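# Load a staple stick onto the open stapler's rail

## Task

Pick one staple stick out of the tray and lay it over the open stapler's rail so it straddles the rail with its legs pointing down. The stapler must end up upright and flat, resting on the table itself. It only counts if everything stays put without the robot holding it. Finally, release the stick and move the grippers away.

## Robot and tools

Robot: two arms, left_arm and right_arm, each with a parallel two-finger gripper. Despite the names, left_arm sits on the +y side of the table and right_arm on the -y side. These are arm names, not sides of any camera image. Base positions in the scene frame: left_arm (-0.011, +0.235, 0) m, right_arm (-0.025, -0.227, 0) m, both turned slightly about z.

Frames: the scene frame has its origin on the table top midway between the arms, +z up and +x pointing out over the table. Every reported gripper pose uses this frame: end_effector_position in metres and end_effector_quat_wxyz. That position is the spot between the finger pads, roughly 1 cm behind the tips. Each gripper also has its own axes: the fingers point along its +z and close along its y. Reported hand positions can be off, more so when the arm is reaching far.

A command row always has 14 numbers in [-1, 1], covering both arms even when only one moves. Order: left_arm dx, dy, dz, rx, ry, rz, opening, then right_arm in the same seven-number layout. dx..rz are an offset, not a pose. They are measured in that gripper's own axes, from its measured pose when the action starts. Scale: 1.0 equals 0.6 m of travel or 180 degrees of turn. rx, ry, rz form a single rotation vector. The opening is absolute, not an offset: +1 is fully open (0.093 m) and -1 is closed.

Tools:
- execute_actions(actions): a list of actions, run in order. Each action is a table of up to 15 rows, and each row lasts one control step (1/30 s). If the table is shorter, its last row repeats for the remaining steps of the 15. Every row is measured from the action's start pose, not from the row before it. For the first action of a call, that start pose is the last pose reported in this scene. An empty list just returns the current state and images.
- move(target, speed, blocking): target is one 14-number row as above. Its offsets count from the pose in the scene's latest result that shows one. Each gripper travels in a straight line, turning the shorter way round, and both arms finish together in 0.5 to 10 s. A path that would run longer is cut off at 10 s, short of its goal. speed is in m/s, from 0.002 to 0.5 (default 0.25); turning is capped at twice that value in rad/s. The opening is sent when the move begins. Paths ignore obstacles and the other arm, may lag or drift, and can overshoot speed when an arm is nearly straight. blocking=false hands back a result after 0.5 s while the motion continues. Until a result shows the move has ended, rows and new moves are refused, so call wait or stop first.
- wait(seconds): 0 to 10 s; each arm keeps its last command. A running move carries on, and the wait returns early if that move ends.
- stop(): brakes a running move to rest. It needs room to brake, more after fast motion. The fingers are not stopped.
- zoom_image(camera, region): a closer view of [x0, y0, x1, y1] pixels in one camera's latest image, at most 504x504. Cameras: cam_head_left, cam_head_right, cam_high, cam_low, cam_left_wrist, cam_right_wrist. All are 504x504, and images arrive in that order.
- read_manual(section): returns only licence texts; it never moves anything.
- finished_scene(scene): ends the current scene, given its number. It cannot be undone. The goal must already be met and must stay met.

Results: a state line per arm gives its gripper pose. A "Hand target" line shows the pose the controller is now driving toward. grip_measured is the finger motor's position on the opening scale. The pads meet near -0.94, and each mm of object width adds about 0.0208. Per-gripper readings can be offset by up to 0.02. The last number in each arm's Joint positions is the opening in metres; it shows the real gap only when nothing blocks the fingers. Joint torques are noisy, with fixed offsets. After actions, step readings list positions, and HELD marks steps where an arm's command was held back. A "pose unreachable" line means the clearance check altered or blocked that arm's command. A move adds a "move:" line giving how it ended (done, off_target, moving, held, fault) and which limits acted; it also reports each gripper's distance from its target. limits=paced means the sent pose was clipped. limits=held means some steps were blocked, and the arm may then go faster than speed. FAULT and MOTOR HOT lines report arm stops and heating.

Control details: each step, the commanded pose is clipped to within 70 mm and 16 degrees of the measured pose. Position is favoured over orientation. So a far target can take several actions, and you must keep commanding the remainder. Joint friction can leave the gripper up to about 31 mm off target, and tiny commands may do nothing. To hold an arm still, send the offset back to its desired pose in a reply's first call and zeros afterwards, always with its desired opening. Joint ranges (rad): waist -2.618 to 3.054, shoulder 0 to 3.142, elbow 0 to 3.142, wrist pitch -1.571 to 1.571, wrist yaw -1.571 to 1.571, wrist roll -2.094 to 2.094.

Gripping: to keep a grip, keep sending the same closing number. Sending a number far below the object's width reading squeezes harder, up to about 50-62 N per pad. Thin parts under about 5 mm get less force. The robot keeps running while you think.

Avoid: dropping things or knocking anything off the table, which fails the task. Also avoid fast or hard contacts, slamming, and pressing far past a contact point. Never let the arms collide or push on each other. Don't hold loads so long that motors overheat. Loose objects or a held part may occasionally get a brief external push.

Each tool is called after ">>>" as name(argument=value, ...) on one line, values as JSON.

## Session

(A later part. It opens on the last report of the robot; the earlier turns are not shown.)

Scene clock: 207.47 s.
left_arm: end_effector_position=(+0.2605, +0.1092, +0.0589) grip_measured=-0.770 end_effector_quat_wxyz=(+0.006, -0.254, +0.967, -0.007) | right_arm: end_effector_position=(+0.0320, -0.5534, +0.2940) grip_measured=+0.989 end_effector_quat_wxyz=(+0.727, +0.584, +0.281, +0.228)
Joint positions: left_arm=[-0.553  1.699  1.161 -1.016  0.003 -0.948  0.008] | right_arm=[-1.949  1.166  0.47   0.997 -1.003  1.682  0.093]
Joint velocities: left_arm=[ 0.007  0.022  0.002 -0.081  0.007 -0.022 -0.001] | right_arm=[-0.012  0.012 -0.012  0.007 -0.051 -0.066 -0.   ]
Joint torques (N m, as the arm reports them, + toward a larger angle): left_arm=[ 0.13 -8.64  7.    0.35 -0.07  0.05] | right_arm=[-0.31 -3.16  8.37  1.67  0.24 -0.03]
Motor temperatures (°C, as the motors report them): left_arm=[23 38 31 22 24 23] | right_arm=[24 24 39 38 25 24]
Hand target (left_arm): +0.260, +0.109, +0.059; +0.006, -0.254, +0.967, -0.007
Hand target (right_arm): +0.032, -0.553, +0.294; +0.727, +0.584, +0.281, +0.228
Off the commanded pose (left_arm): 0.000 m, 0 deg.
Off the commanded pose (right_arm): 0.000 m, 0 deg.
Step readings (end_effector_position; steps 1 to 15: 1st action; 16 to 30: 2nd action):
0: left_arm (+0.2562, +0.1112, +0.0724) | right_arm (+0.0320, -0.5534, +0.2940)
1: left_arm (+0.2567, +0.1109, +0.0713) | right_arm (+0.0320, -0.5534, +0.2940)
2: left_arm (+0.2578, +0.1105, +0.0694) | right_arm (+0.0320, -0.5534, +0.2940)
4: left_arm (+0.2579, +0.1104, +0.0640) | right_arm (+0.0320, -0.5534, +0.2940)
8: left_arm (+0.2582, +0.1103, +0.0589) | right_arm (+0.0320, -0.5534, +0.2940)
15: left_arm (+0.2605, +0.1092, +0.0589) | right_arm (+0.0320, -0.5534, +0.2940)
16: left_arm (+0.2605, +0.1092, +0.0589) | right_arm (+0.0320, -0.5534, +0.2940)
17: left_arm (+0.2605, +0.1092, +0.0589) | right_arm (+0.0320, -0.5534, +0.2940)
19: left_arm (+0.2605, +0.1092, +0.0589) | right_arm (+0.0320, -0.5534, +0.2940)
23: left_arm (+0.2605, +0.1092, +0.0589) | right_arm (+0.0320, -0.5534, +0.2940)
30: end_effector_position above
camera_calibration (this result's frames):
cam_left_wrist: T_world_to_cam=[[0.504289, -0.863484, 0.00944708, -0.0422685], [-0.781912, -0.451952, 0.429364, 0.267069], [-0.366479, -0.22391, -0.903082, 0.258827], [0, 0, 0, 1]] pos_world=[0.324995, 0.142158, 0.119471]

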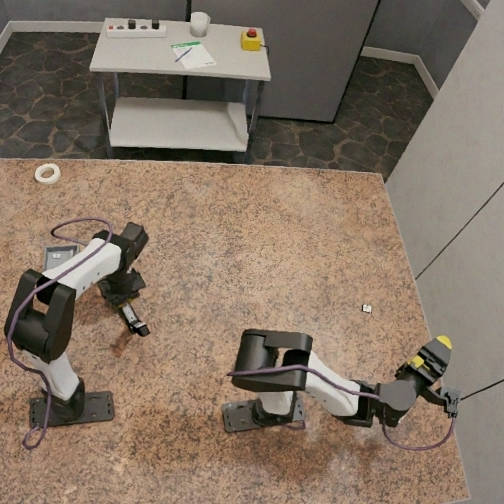

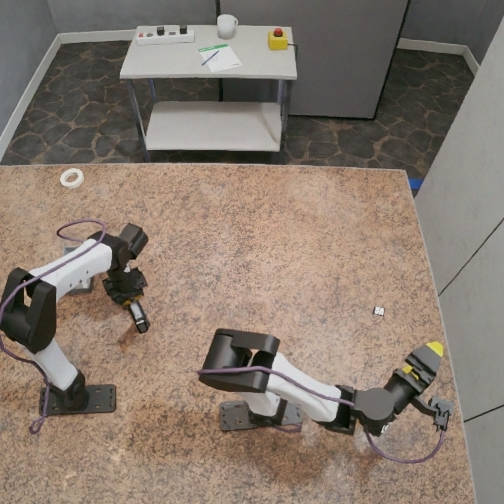

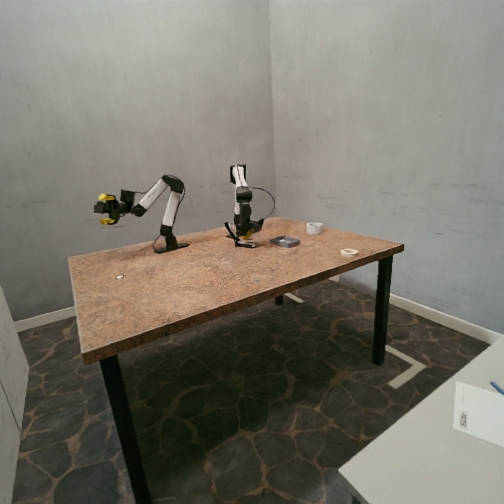

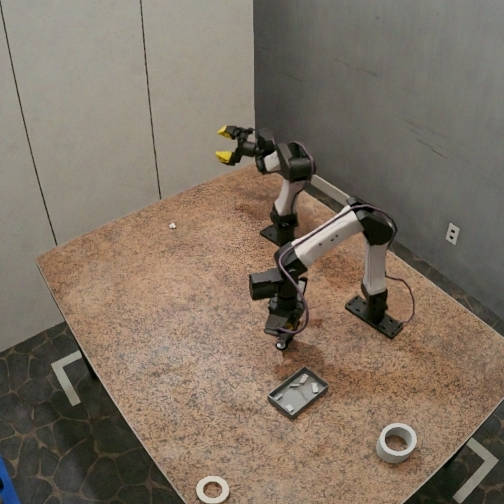

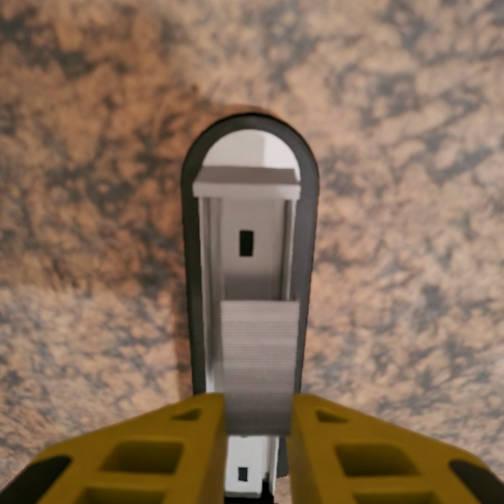

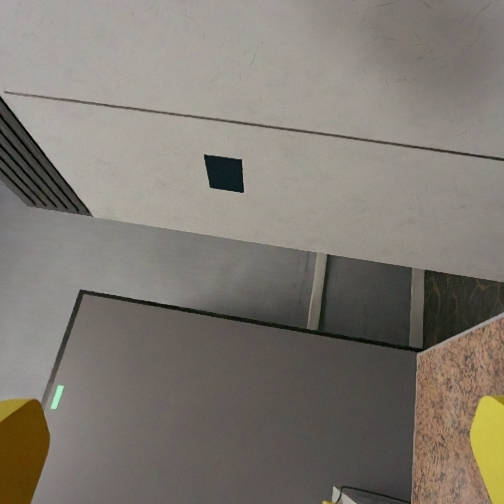

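>>> execute_actions(actions=[[[0,0.009,0,0,0,0,-0.78,0,0,0,0,0,0,1]],[[0,0,0,0,0,0,-0.78,0,0,0,0,0,0,1]]])

Scene clock: 214.50 s.
left_arm: end_effector_position=(+0.2605, +0.1092, +0.0589) grip_measured=-0.770 end_effector_quat_wxyz=(+0.006, -0.254, +0.967, -0.007) | right_arm: end_effector_position=(+0.0320, -0.5534, +0.2940) grip_measured=+0.989 end_effector_quat_wxyz=(+0.727, +0.584, +0.281, +0.228)
Joint positions: left_arm=[-0.553  1.699  1.161 -1.016  0.003 -0.947  0.008] | right_arm=[-1.949  1.166  0.47   0.997 -1.003  1.682  0.093]
Joint velocities: left_arm=[ 0.007  0.042 -0.007  0.007  0.022  0.007 -0.001] | right_arm=[ 0.017  0.002  0.007 -0.007  0.037  0.007  0.001]
Joint torques (N m, as the arm reports them, + toward a larger angle): left_arm=[ 0.12 -8.47  7.02  0.32 -0.04  0.07] | right_arm=[-0.32 -3.03  8.46  1.64  0.24 -0.04]
Motor temperatures (°C, as the motors report them): left_arm=[23 38 31 22 24 23] | right_arm=[24 24 39 39 25 24]
Hand target (left_arm): +0.260, +0.109, +0.059; +0.006, -0.254, +0.967, -0.007
Hand target (right_arm): +0.032, -0.553, +0.294; +0.727, +0.584, +0.281, +0.228
Off the commanded pose (left_arm): 0.000 m, 0 deg.
Off the commanded pose (right_arm): 0.000 m, 0 deg.
Step readings (end_effector_position; steps 1 to 15: 1st action; 16 to 30: 2nd action):
0: left_arm (+0.2605, +0.1092, +0.0589) | right_arm (+0.0320, -0.5534, +0.2940)
1: left_arm (+0.2605, +0.1092, +0.0589) | right_arm (+0.0320, -0.5534, +0.2940)
2: left_arm (+0.2605, +0.1092, +0.0589) | right_arm (+0.0320, -0.5534, +0.2940)
4: left_arm (+0.2605, +0.1092, +0.0589) | right_arm (+0.0320, -0.5534, +0.2940)
8: left_arm (+0.2605, +0.1092, +0.0589) | right_arm (+0.0320, -0.5534, +0.2940)
15: left_arm (+0.2605, +0.1092, +0.0589) | right_arm (+0.0320, -0.5534, +0.2940)
16: left_arm (+0.2605, +0.1092, +0.0589) | right_arm (+0.0320, -0.5534, +0.2940)
17: left_arm (+0.2605, +0.1092, +0.0589) | right_arm (+0.0320, -0.5534, +0.2940)
19: left_arm (+0.2605, +0.1092, +0.0589) | right_arm (+0.0320, -0.5534, +0.2940)
23: left_arm (+0.2605, +0.1092, +0.0589) | right_arm (+0.0320, -0.5534, +0.2940)
30: end_effector_position above
camera_calibration (this result's frames):
cam_left_wrist: T_world_to_cam=[[0.50363, -0.863868, 0.00944162, -0.0420545], [-0.78226, -0.45136, 0.429353, 0.267096], [-0.366643, -0.223621, -0.903087, 0.258838], [0, 0, 0, 1]] pos_world=[0.325019, 0.142108, 0.119472]

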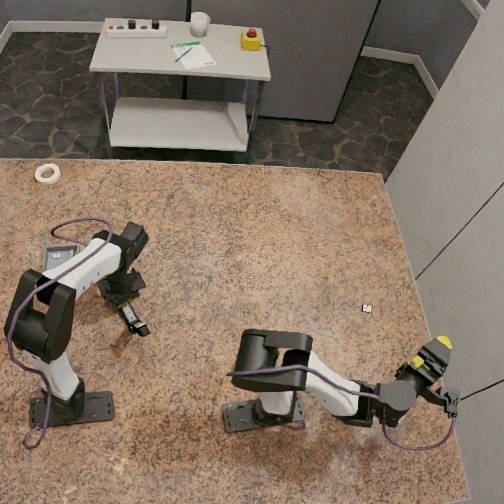

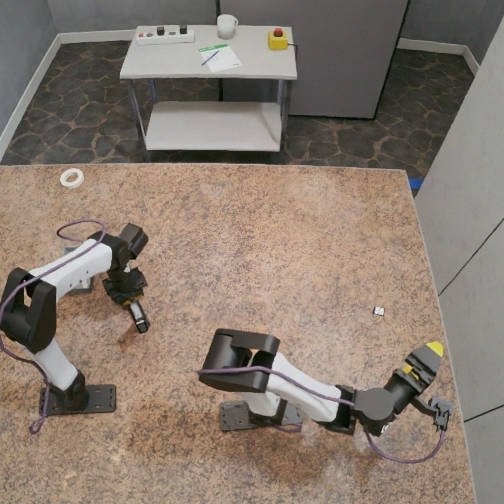

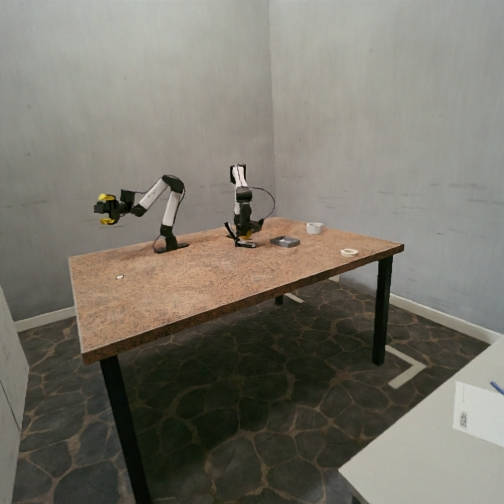

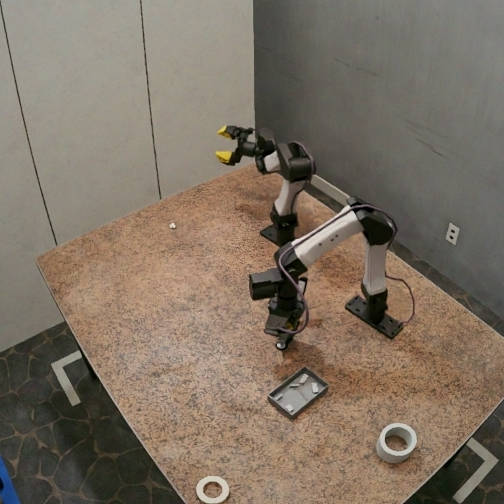

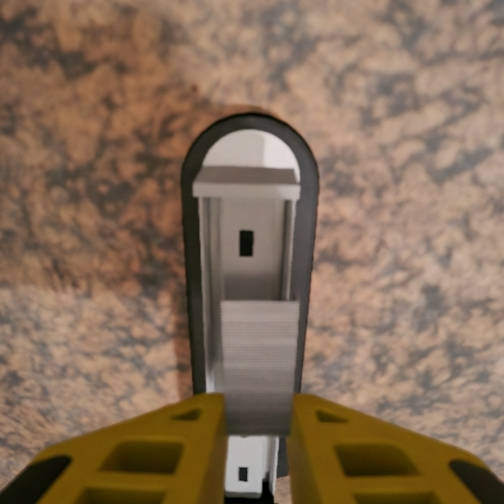

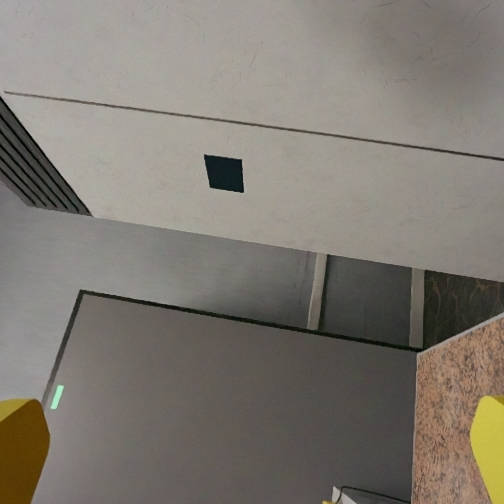

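>>> execute_actions(actions=[[[0,0.012,0.012,0,0,0,-0.78,0,0,0,0,0,0,1]],[[0,0,0,0,0,0,-0.78,0,0,0,0,0,0,1]]])

Scene clock: 223.87 s.
left_arm: end_effector_position=(+0.2559, +0.1113, +0.0518) grip_measured=-0.770 end_effector_quat_wxyz=(+0.002, -0.252, +0.968, -0.004) | right_arm: end_effector_position=(+0.0320, -0.5534, +0.2940) grip_measured=+0.989 end_effector_quat_wxyz=(+0.727, +0.584, +0.281, +0.228)
Joint positions: left_arm=[-0.553  1.698  1.13  -0.995  0.003 -0.943  0.008] | right_arm=[-1.949  1.166  0.47   0.997 -1.003  1.682  0.093]
Joint velocities: left_arm=[-0.012 -0.022 -0.012 -0.022 -0.037 -0.007  0.   ] | right_arm=[-0.012  0.012 -0.017 -0.022  0.051  0.037  0.001]
Joint torques (N m, as the arm reports them, + toward a larger angle): left_arm=[ 0.19 -8.56  6.87  0.3  -0.04  0.06] | right_arm=[-0.28 -3.01  8.46  1.6   0.22  0.  ]
Motor temperatures (°C, as the motors report them): left_arm=[23 37 31 22 24 23] | right_arm=[24 24 39 39 25 24]
Hand target (left_arm): +0.256, +0.111, +0.052; +0.002, -0.252, +0.968, -0.004
Hand target (right_arm): +0.032, -0.553, +0.294; +0.727, +0.584, +0.281, +0.228
Off the commanded pose (left_arm): 0.000 m, 0 deg.
Off the commanded pose (right_arm): 0.000 m, 0 deg.
Step readings (end_effector_position; steps 1 to 15: 1st action; 16 to 30: 2nd action):
0: left_arm (+0.2605, +0.1092, +0.0589) | right_arm (+0.0320, -0.5534, +0.2940)
1: left_arm (+0.2603, +0.1093, +0.0580) | right_arm (+0.0320, -0.5534, +0.2940)
2: left_arm (+0.2597, +0.1096, +0.0566) | right_arm (+0.0320, -0.5534, +0.2940)
4: left_arm (+0.2564, +0.1111, +0.0534) | right_arm (+0.0320, -0.5534, +0.2940)
8: left_arm (+0.2547, +0.1119, +0.0518) | right_arm (+0.0320, -0.5534, +0.2940)
15: left_arm (+0.2559, +0.1113, +0.0518) | right_arm (+0.0320, -0.5534, +0.2940)
16: left_arm (+0.2559, +0.1113, +0.0518) | right_arm (+0.0320, -0.5534, +0.2940)
17: left_arm (+0.2559, +0.1113, +0.0518) | right_arm (+0.0320, -0.5534, +0.2940)
19: left_arm (+0.2559, +0.1113, +0.0518) | right_arm (+0.0320, -0.5534, +0.2940)
23: left_arm (+0.2559, +0.1113, +0.0518) | right_arm (+0.0320, -0.5534, +0.2940)
30: end_effector_position above
camera_calibration (this result's frames):
cam_left_wrist: T_world_to_cam=[[0.499717, -0.866187, 0.00192532, -0.0362162], [-0.78075, -0.449463, 0.434064, 0.266689], [-0.375115, -0.218413, -0.90088, 0.252696], [0, 0, 0, 1]] pos_world=[0.321106, 0.143689, 0.111958]

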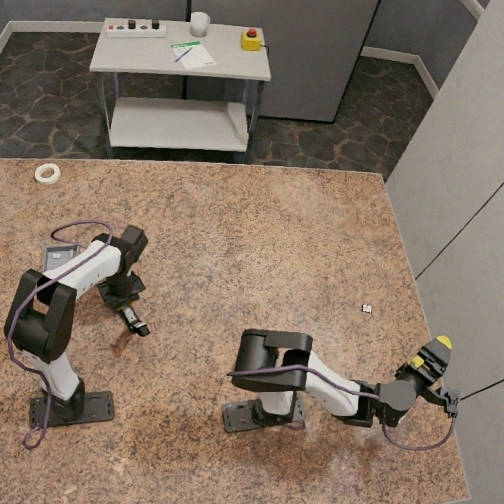

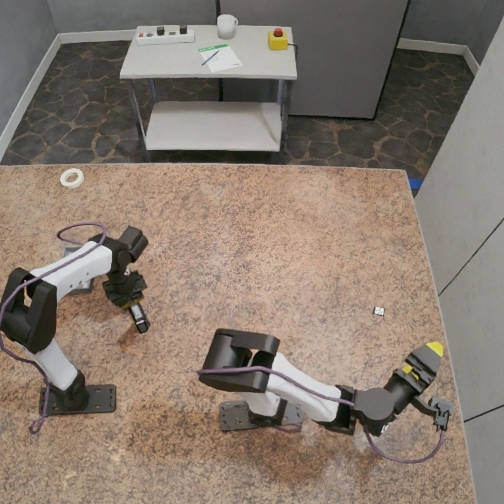

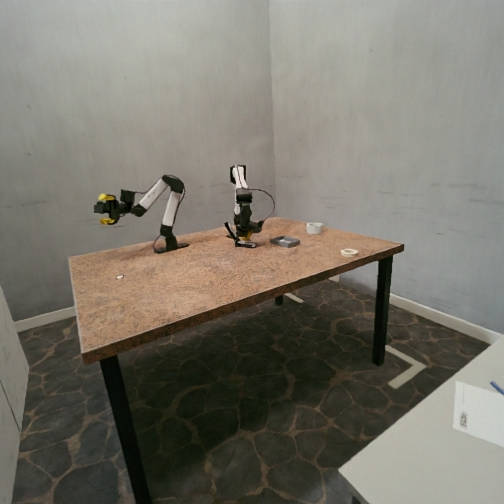

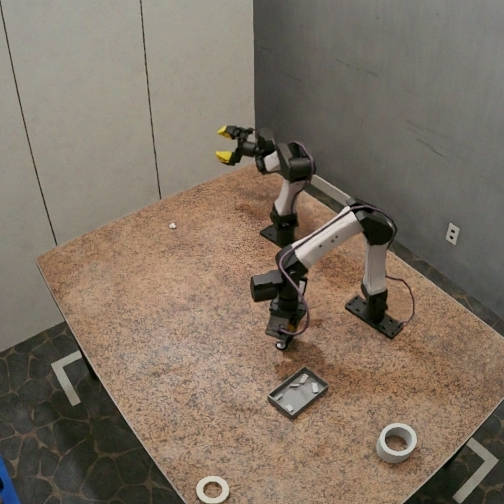

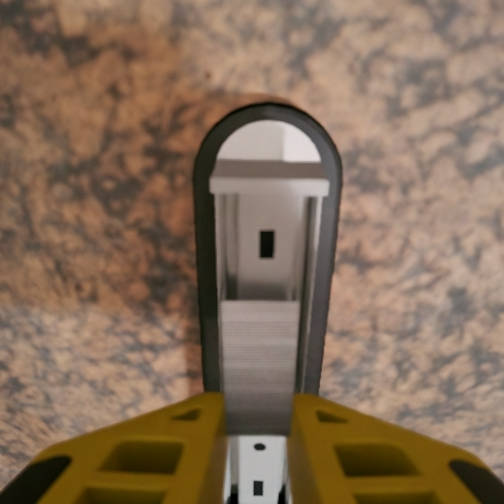

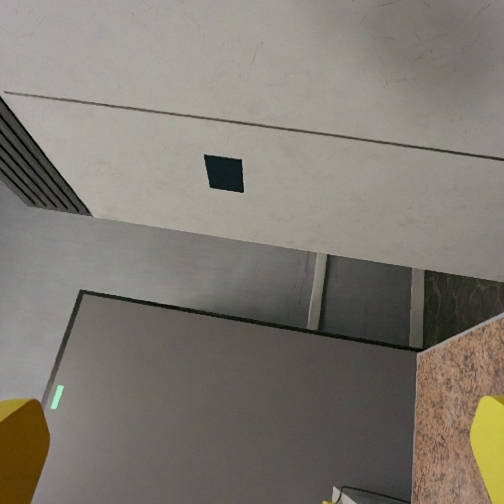

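>>> execute_actions(actions=[[[0,0,0.016,0,0,0.014,-0.78,0,0,0,0,0,0,1]],[[0,0,0,0,0,0,-0.78,0,0,0,0,0,0,1]]])

>>> zoom_image(camera="cam_high", region=[220, 220, 270, 255])

Scene clock: 233.67 s.
left_arm: end_effector_position=(+0.2584, +0.1102, +0.0491) grip_measured=-0.770 end_effector_quat_wxyz=(+0.008, -0.236, +0.972, -0.008) | right_arm: end_effector_position=(+0.0320, -0.5534, +0.2940) grip_measured=+0.989 end_effector_quat_wxyz=(+0.727, +0.584, +0.281, +0.228)
Joint positions: left_arm=[-0.553  1.698  1.118 -0.968  0.003 -0.91   0.008] | right_arm=[-1.949  1.166  0.47   0.997 -1.003  1.682  0.093]
Joint velocities: left_arm=[ 0.007  0.002 -0.012  0.022 -0.022  0.007 -0.   ] | right_arm=[ 0.002 -0.012  0.007  0.022 -0.037 -0.037 -0.   ]
Joint torques (N m, as the arm reports them, + toward a larger angle): left_arm=[ 0.17 -8.55  6.96  0.33 -0.05  0.05] | right_arm=[-0.29 -3.06  8.45  1.63  0.24  0.  ]
Motor temperatures (°C, as the motors report them): left_arm=[23 37 31 22 24 23] | right_arm=[24 24 39 39 25 24]
Hand target (left_arm): +0.258, +0.110, +0.049; +0.008, -0.236, +0.972, -0.008
Hand target (right_arm): +0.032, -0.553, +0.294; +0.727, +0.584, +0.281, +0.228
Off the commanded pose (left_arm): 0.000 m, 0 deg.
Off the commanded pose (right_arm): 0.000 m, 0 deg.
Step readings (end_effector_position; steps 1 to 15: 1st action; 16 to 30: 2nd action):
0: left_arm (+0.2559, +0.1113, +0.0518) | right_arm (+0.0320, -0.5534, +0.2940)
1: left_arm (+0.2561, +0.1112, +0.0514) | right_arm (+0.0320, -0.5534, +0.2940)
2: left_arm (+0.2565, +0.1110, +0.0507) | right_arm (+0.0320, -0.5534, +0.2940)
4: left_arm (+0.2565, +0.1110, +0.0496) | right_arm (+0.0320, -0.5534, +0.2940)
8: left_arm (+0.2573, +0.1107, +0.0490) | right_arm (+0.0320, -0.5534, +0.2940)
15: left_arm (+0.2584, +0.1102, +0.0491) | right_arm (+0.0320, -0.5534, +0.2940)
16: left_arm (+0.2584, +0.1102, +0.0491) | right_arm (+0.0320, -0.5534, +0.2940)
17: left_arm (+0.2584, +0.1102, +0.0491) | right_arm (+0.0320, -0.5534, +0.2940)
19: left_arm (+0.2584, +0.1102, +0.0491) | right_arm (+0.0320, -0.5534, +0.2940)
23: left_arm (+0.2584, +0.1102, +0.0491) | right_arm (+0.0320, -0.5534, +0.2940)
30: end_effector_position above
camera_calibration (this result's frames):
cam_left_wrist: T_world_to_cam=[[0.470927, -0.882061, 0.0140333, -0.0298426], [-0.801111, -0.420939, 0.425478, 0.271841], [-0.36939, -0.211611, -0.90486, 0.248851], [0, 0, 0, 1]] pos_world=[0.323752, 0.140765, 0.109932]

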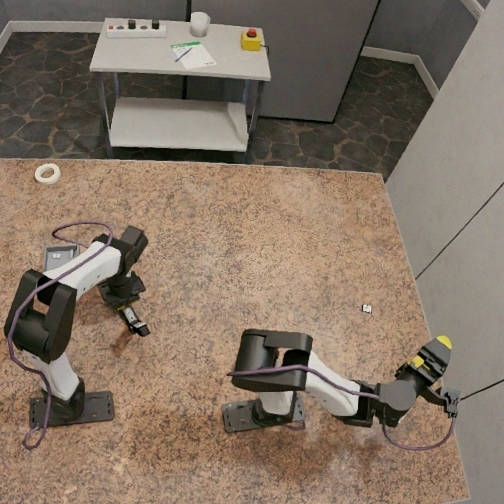

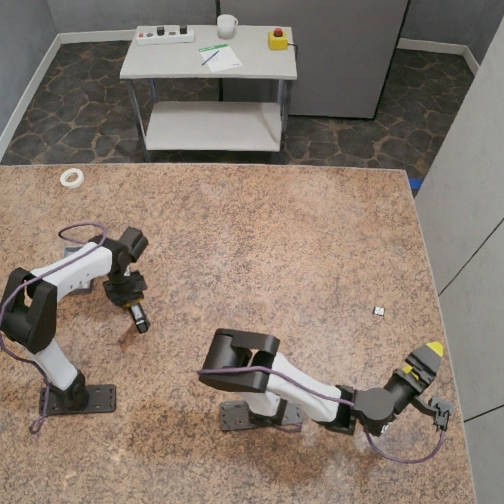

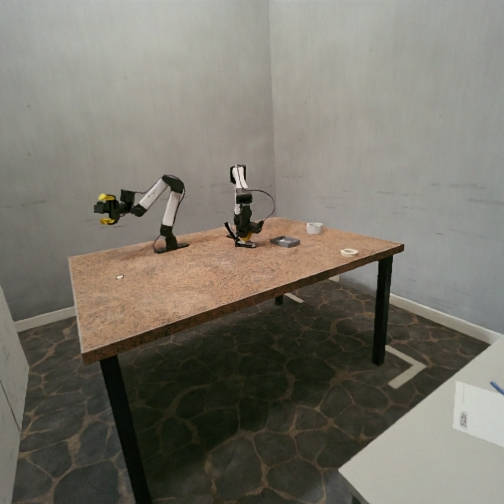

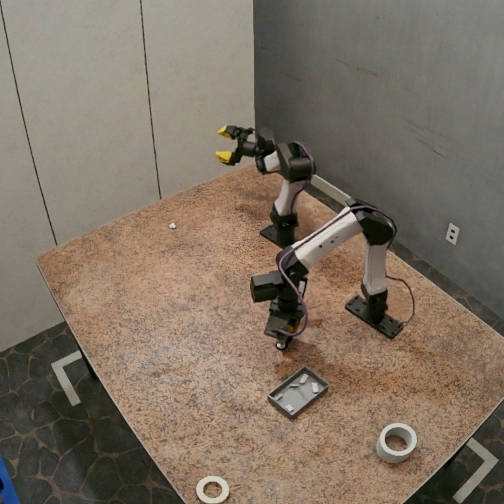

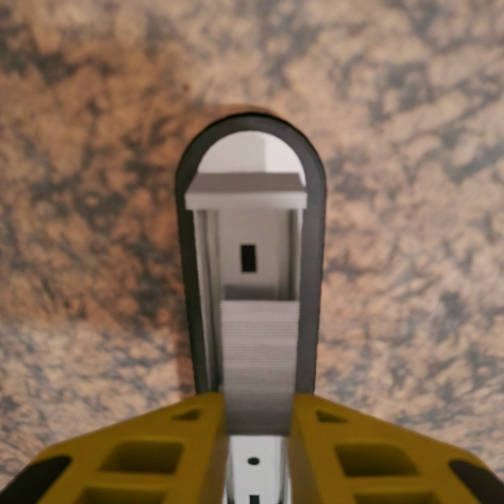

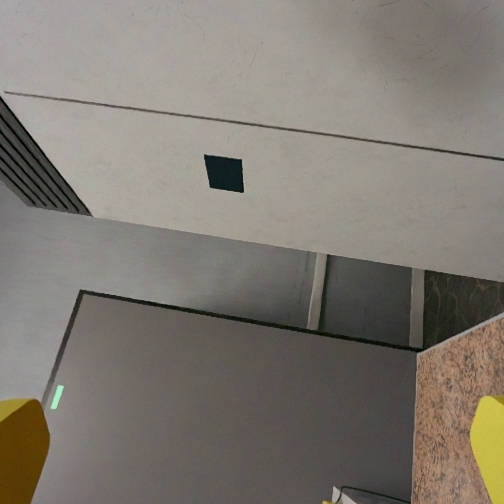

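Region (220, 220, 270, 255) of cam_high's 504x504 image, scaled by 10.080, with more detail than that image has; it fills the top 353 rows of this view, and the rest is white.

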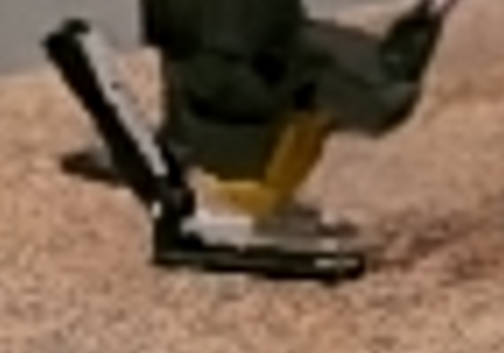

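>>> execute_actions(actions=[[[0,0.007,0,0,0,-0.009,-0.78,0,0,0,0,0,0,1]],[[0,0.005,0.008,0,0,0,-0.78,0,0,0,0,0,0,1]],[[0,0,0,0,0,0,-0.78,0,0,0,0,0,0,1]]])

Scene clock: 241.67 s.
left_arm: end_effector_position=(+0.2580, +0.1103, +0.0471) grip_measured=-0.770 end_effector_quat_wxyz=(+0.009, -0.240, +0.971, -0.009) | right_arm: end_effector_position=(+0.0320, -0.5534, +0.2940) grip_measured=+0.989 end_effector_quat_wxyz=(+0.727, +0.584, +0.281, +0.228)
Joint positions: left_arm=[-0.553  1.698  1.11  -0.958  0.003 -0.919  0.008] | right_arm=[-1.949  1.166  0.47   0.997 -1.003  1.682  0.093]
Joint velocities: left_arm=[-0.002  0.012  0.007 -0.081 -0.007 -0.095  0.   ] | right_arm=[-0.017 -0.007  0.002 -0.066 -0.007 -0.095  0.   ]
Joint torques (N m, as the arm reports them, + toward a larger angle): left_arm=[ 0.22 -8.58  6.92  0.34 -0.07  0.06] | right_arm=[-0.32 -3.01  8.38  1.63  0.23 -0.07]
Motor temperatures (°C, as the motors report them): left_arm=[23 37 31 22 24 23] | right_arm=[24 24 40 40 25 24]
Hand target (left_arm): +0.258, +0.110, +0.047; +0.009, -0.240, +0.971, -0.009
Hand target (right_arm): +0.032, -0.553, +0.294; +0.727, +0.584, +0.281, +0.228
Off the commanded pose (left_arm): 0.000 m, 0 deg.
Off the commanded pose (right_arm): 0.000 m, 0 deg.
Step readings (end_effector_position; steps 1 to 15: 1st action; 16 to 30: 2nd action; 31 to 45: 3rd action):
0: left_arm (+0.2584, +0.1102, +0.0491) | right_arm (+0.0320, -0.5534, +0.2940)
1: left_arm (+0.2584, +0.1102, +0.0491) | right_arm (+0.0320, -0.5534, +0.2940)
2: left_arm (+0.2584, +0.1102, +0.0491) | right_arm (+0.0320, -0.5534, +0.2940)
4: left_arm (+0.2584, +0.1102, +0.0491) | right_arm (+0.0320, -0.5534, +0.2940)
8: left_arm (+0.2584, +0.1102, +0.0491) | right_arm (+0.0320, -0.5534, +0.2940)
15: left_arm (+0.2584, +0.1102, +0.0491) | right_arm (+0.0320, -0.5534, +0.2940)
16: left_arm (+0.2584, +0.1102, +0.0488) | right_arm (+0.0320, -0.5534, +0.2940)
17: left_arm (+0.2584, +0.1102, +0.0484) | right_arm (+0.0320, -0.5534, +0.2940)
19: left_arm (+0.2578, +0.1104, +0.0475) | right_arm (+0.0320, -0.5534, +0.2940)
23: left_arm (+0.2575, +0.1106, +0.0471) | right_arm (+0.0320, -0.5534, +0.2940)
30: left_arm (+0.2580, +0.1103, +0.0471) | right_arm (+0.0320, -0.5534, +0.2940)
31: left_arm (+0.2580, +0.1103, +0.0471) | right_arm (+0.0320, -0.5534, +0.2940)
32: left_arm (+0.2580, +0.1103, +0.0471) | right_arm (+0.0320, -0.5534, +0.2940)
34: left_arm (+0.2580, +0.1103, +0.0471) | right_arm (+0.0320, -0.5534, +0.2940)
38: left_arm (+0.2580, +0.1103, +0.0471) | right_arm (+0.0320, -0.5534, +0.2940)
45: end_effector_position above
camera_calibration (this result's frames):
cam_left_wrist: T_world_to_cam=[[0.478962, -0.877701, 0.015363, -0.0321576], [-0.797765, -0.427905, 0.424816, 0.272433], [-0.366288, -0.215727, -0.905149, 0.246638], [0, 0, 0, 1]] pos_world=[0.32308, 0.141557, 0.108005]

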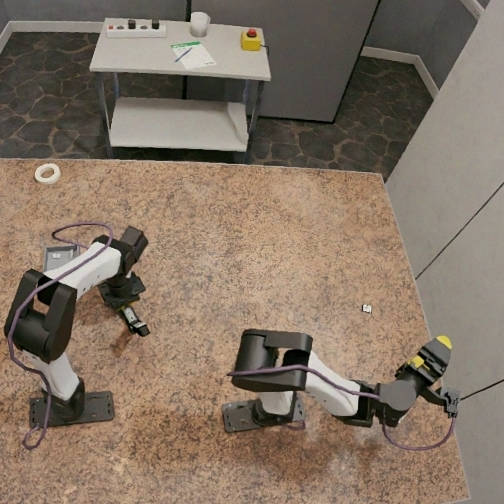

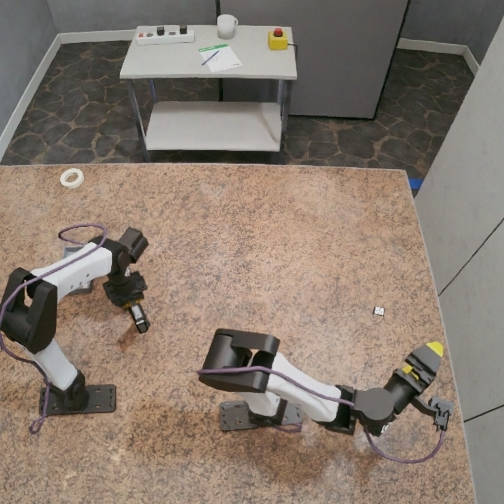

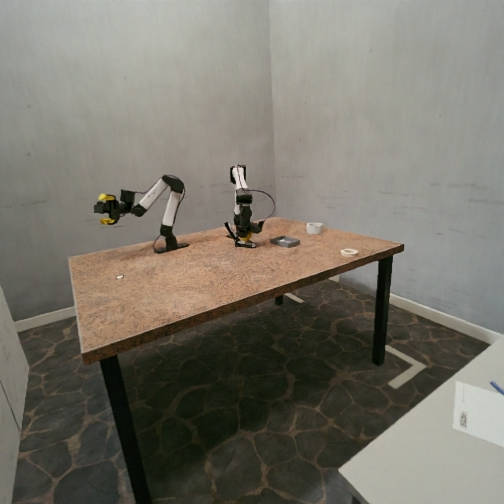

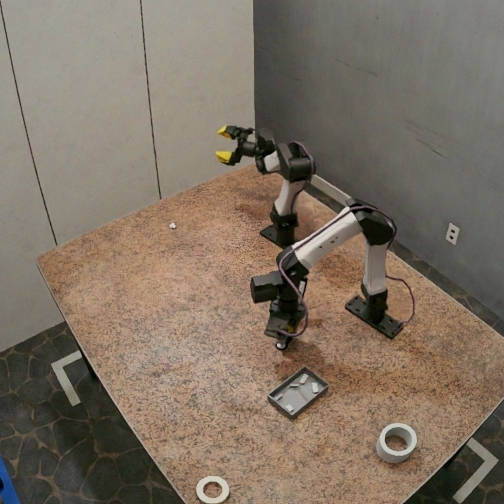

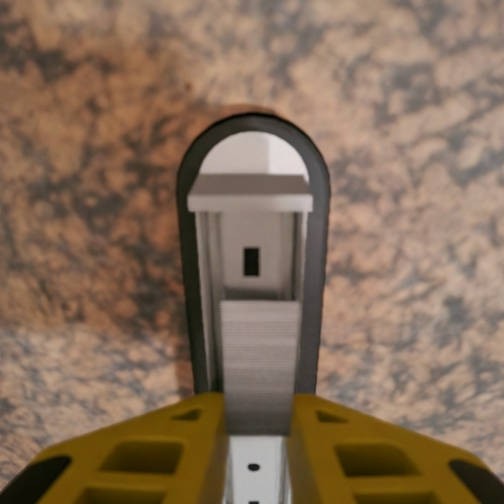

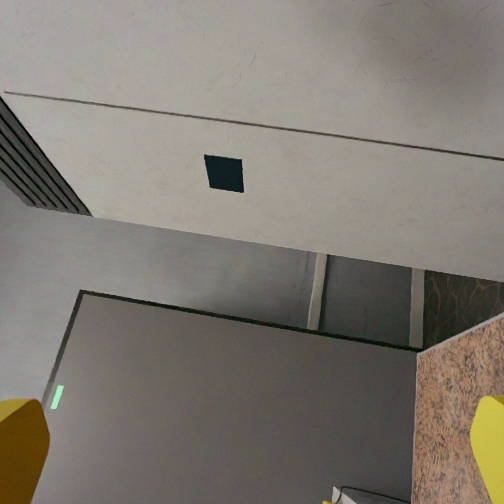

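>>> execute_actions(actions=[[[0,0.013,0.004,0,0,0,-0.78,0,0,0,0,0,0,1]],[[0,0,0,0,0,0,-0.78,0,0,0,0,0,0,1]]])

Scene clock: 247.27 s.
left_arm: end_effector_position=(+0.2545, +0.1135, +0.0437) grip_measured=-0.770 end_effector_quat_wxyz=(+0.005, -0.239, +0.971, -0.006) | right_arm: end_effector_position=(+0.0320, -0.5534, +0.2940) grip_measured=+0.989 end_effector_quat_wxyz=(+0.727, +0.584, +0.281, +0.228)
Joint positions: left_arm=[-0.548  1.694  1.092 -0.954  0.003 -0.912  0.008] | right_arm=[-1.949  1.166  0.47   0.997 -1.003  1.682  0.093]
Joint velocities: left_arm=[-0.012  0.002 -0.007  0.095  0.037 -0.022 -0.001] | right_arm=[ 0.002  0.012  0.002  0.066 -0.037  0.066 -0.001]
Joint torques (N m, as the arm reports them, + toward a larger angle): left_arm=[ 0.08 -8.41  6.8   0.32 -0.06  0.06] | right_arm=[-0.32 -3.09  8.42  1.65  0.29 -0.05]
Motor temperatures (°C, as the motors report them): left_arm=[23 37 31 22 24 23] | right_arm=[24 24 40 40 25 24]
Hand target (left_arm): +0.254, +0.113, +0.044; +0.005, -0.239, +0.971, -0.006
Hand target (right_arm): +0.032, -0.553, +0.294; +0.727, +0.584, +0.281, +0.228
Off the commanded pose (left_arm): 0.000 m, 0 deg.
Off the commanded pose (right_arm): 0.000 m, 0 deg.
Step readings (end_effector_position; steps 1 to 15: 1st action; 16 to 30: 2nd action):
0: left_arm (+0.2580, +0.1103, +0.0471) | right_arm (+0.0320, -0.5534, +0.2940)
1: left_arm (+0.2578, +0.1104, +0.0467) | right_arm (+0.0320, -0.5534, +0.2940)
2: left_arm (+0.2571, +0.1108, +0.0461) | right_arm (+0.0320, -0.5534, +0.2940)
4: left_arm (+0.2549, +0.1118, +0.0445) | right_arm (+0.0320, -0.5534, +0.2940)
8: left_arm (+0.2542, +0.1128, +0.0437) | right_arm (+0.0320, -0.5534, +0.2940)
15: left_arm (+0.2545, +0.1135, +0.0437) | right_arm (+0.0320, -0.5534, +0.2940)
16: left_arm (+0.2545, +0.1135, +0.0437) | right_arm (+0.0320, -0.5534, +0.2940)
17: left_arm (+0.2545, +0.1135, +0.0437) | right_arm (+0.0320, -0.5534, +0.2940)
19: left_arm (+0.2545, +0.1135, +0.0437) | right_arm (+0.0320, -0.5534, +0.2940)
23: left_arm (+0.2545, +0.1135, +0.0437) | right_arm (+0.0320, -0.5534, +0.2940)
30: end_effector_position above
camera_calibration (this result's frames):
cam_left_wrist: T_world_to_cam=[[0.477389, -0.878661, 0.00735324, -0.0267759], [-0.79476, -0.428205, 0.430113, 0.271376], [-0.374775, -0.211175, -0.902745, 0.244494], [0, 0, 0, 1]] pos_world=[0.320092, 0.144309, 0.10419]

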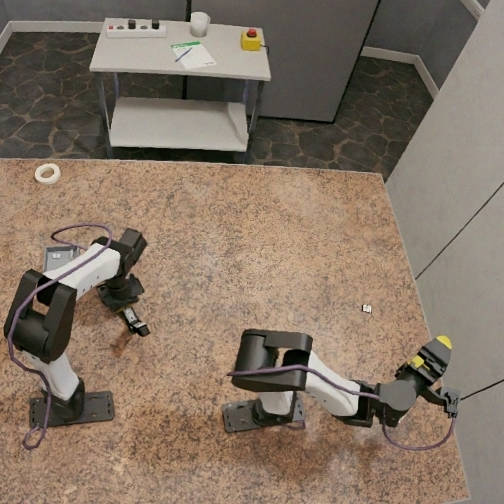

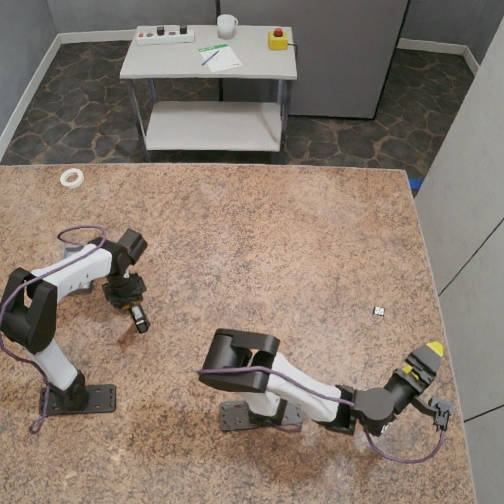

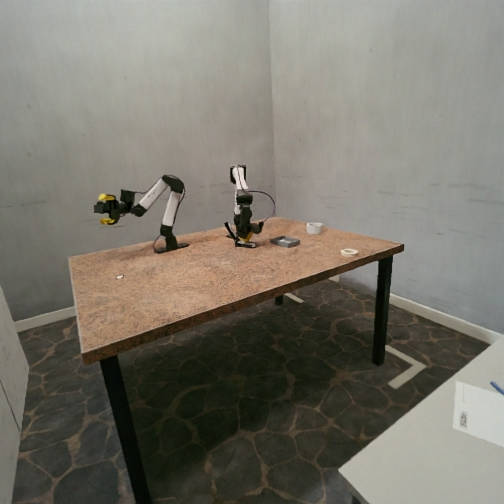

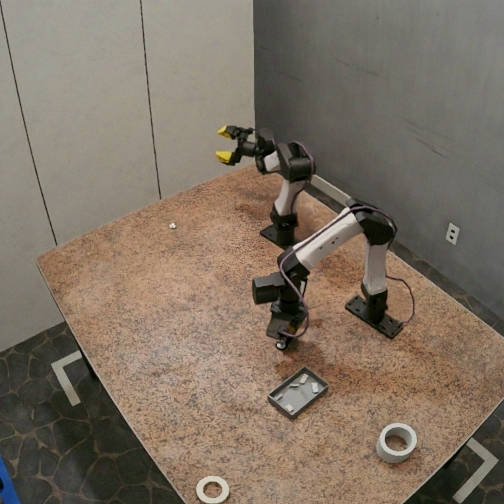

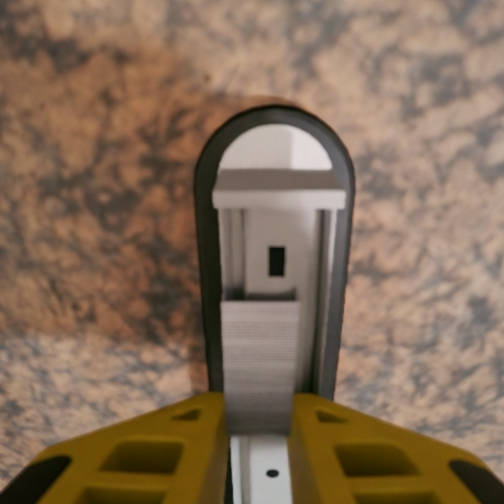

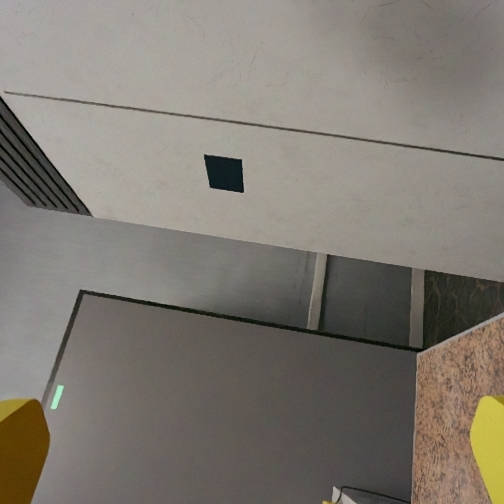

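>>> execute_actions(actions=[[[0,-0.011,0.002,0,0,0,-0.78,0,0,0,0,0,0,1]],[[0,0,0,0,0,0,-0.78,0,0,0,0,0,0,1]]])

Scene clock: 252.63 s.
left_arm: end_effector_position=(+0.2547, +0.1133, +0.0435) grip_measured=-0.770 end_effector_quat_wxyz=(+0.004, -0.241, +0.970, -0.005) | right_arm: end_effector_position=(+0.0320, -0.5534, +0.2940) grip_measured=+0.989 end_effector_quat_wxyz=(+0.727, +0.584, +0.281, +0.228)
Joint positions: left_arm=[-0.548  1.698  1.095 -0.955  0.003 -0.916  0.008] | right_arm=[-1.949  1.166  0.47   0.997 -1.003  1.682  0.093]
Joint velocities: left_arm=[-0.007 -0.017  0.007  0.007 -0.022 -0.007  0.001] | right_arm=[-0.002 -0.002 -0.012 -0.007  0.051 -0.081  0.   ]
Joint torques (N m, as the arm reports them, + toward a larger angle): left_arm=[ 0.14 -8.48  6.81  0.33 -0.05  0.07] | right_arm=[-0.3  -2.98  8.35  1.65  0.25  0.02]
Motor temperatures (°C, as the motors report them): left_arm=[23 37 31 22 24 23] | right_arm=[24 24 40 40 25 24]
Hand target (left_arm): +0.255, +0.113, +0.043; +0.004, -0.241, +0.970, -0.005
Hand target (right_arm): +0.032, -0.553, +0.294; +0.727, +0.584, +0.281, +0.228
Off the commanded pose (left_arm): 0.000 m, 0 deg.
Off the commanded pose (right_arm): 0.000 m, 0 deg.
Step readings (end_effector_position; steps 1 to 15: 1st action; 16 to 30: 2nd action):
0: left_arm (+0.2545, +0.1135, +0.0437) | right_arm (+0.0320, -0.5534, +0.2940)
1: left_arm (+0.2544, +0.1135, +0.0435) | right_arm (+0.0320, -0.5534, +0.2940)
2: left_arm (+0.2544, +0.1135, +0.0435) | right_arm (+0.0320, -0.5534, +0.2940)
4: left_arm (+0.2547, +0.1133, +0.0435) | right_arm (+0.0320, -0.5534, +0.2940)
8: left_arm (+0.2547, +0.1133, +0.0435) | right_arm (+0.0320, -0.5534, +0.2940)
15: left_arm (+0.2547, +0.1133, +0.0435) | right_arm (+0.0320, -0.5534, +0.2940)
16: left_arm (+0.2547, +0.1133, +0.0435) | right_arm (+0.0320, -0.5534, +0.2940)
17: left_arm (+0.2547, +0.1133, +0.0435) | right_arm (+0.0320, -0.5534, +0.2940)
19: left_arm (+0.2547, +0.1133, +0.0435) | right_arm (+0.0320, -0.5534, +0.2940)
23: left_arm (+0.2547, +0.1133, +0.0435) | right_arm (+0.0320, -0.5534, +0.2940)
30: end_effector_position above
camera_calibration (this result's frames):
cam_left_wrist: T_world_to_cam=[[0.480417, -0.877023, 0.00553995, -0.0279005], [-0.792375, -0.431323, 0.431395, 0.271326], [-0.375954, -0.211639, -0.902146, 0.244709], [0, 0, 0, 1]] pos_world=[0.320395, 0.14435, 0.103869]

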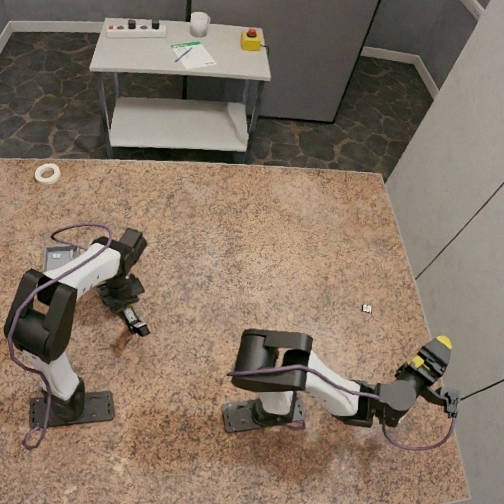

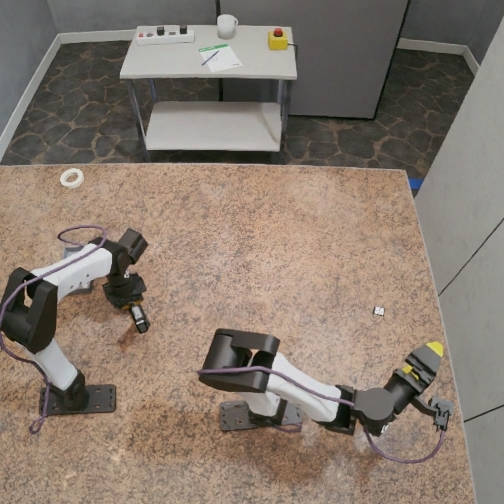

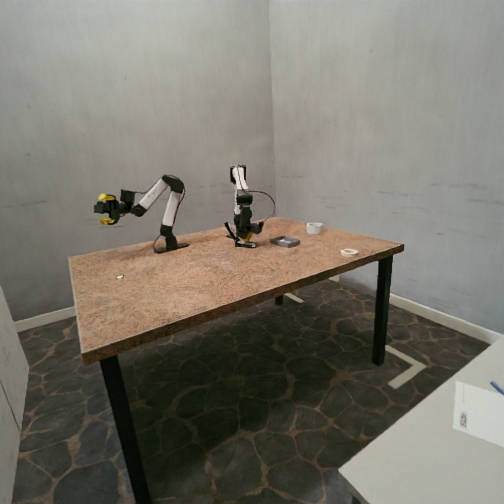

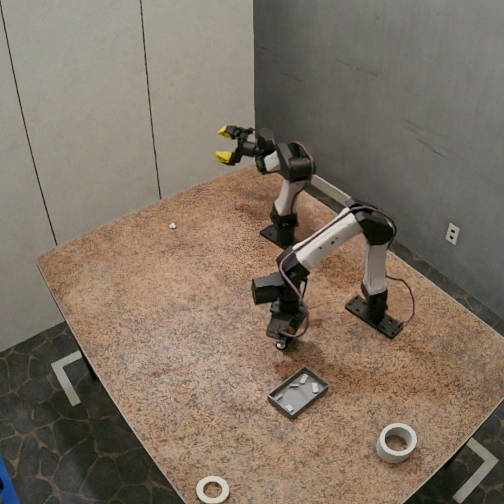

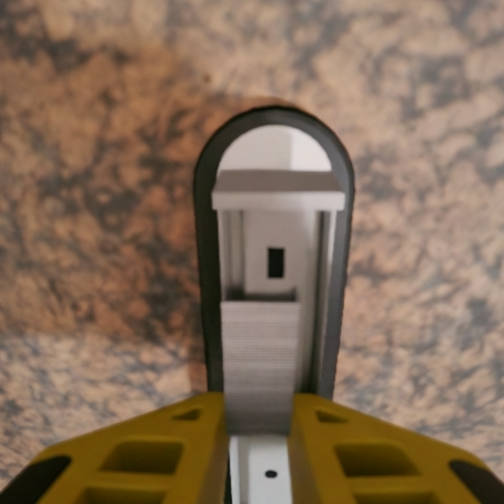

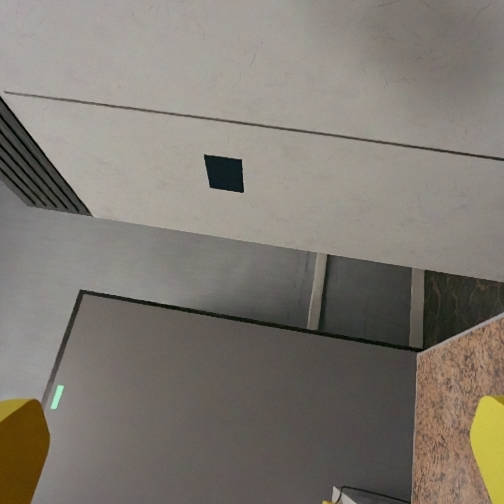

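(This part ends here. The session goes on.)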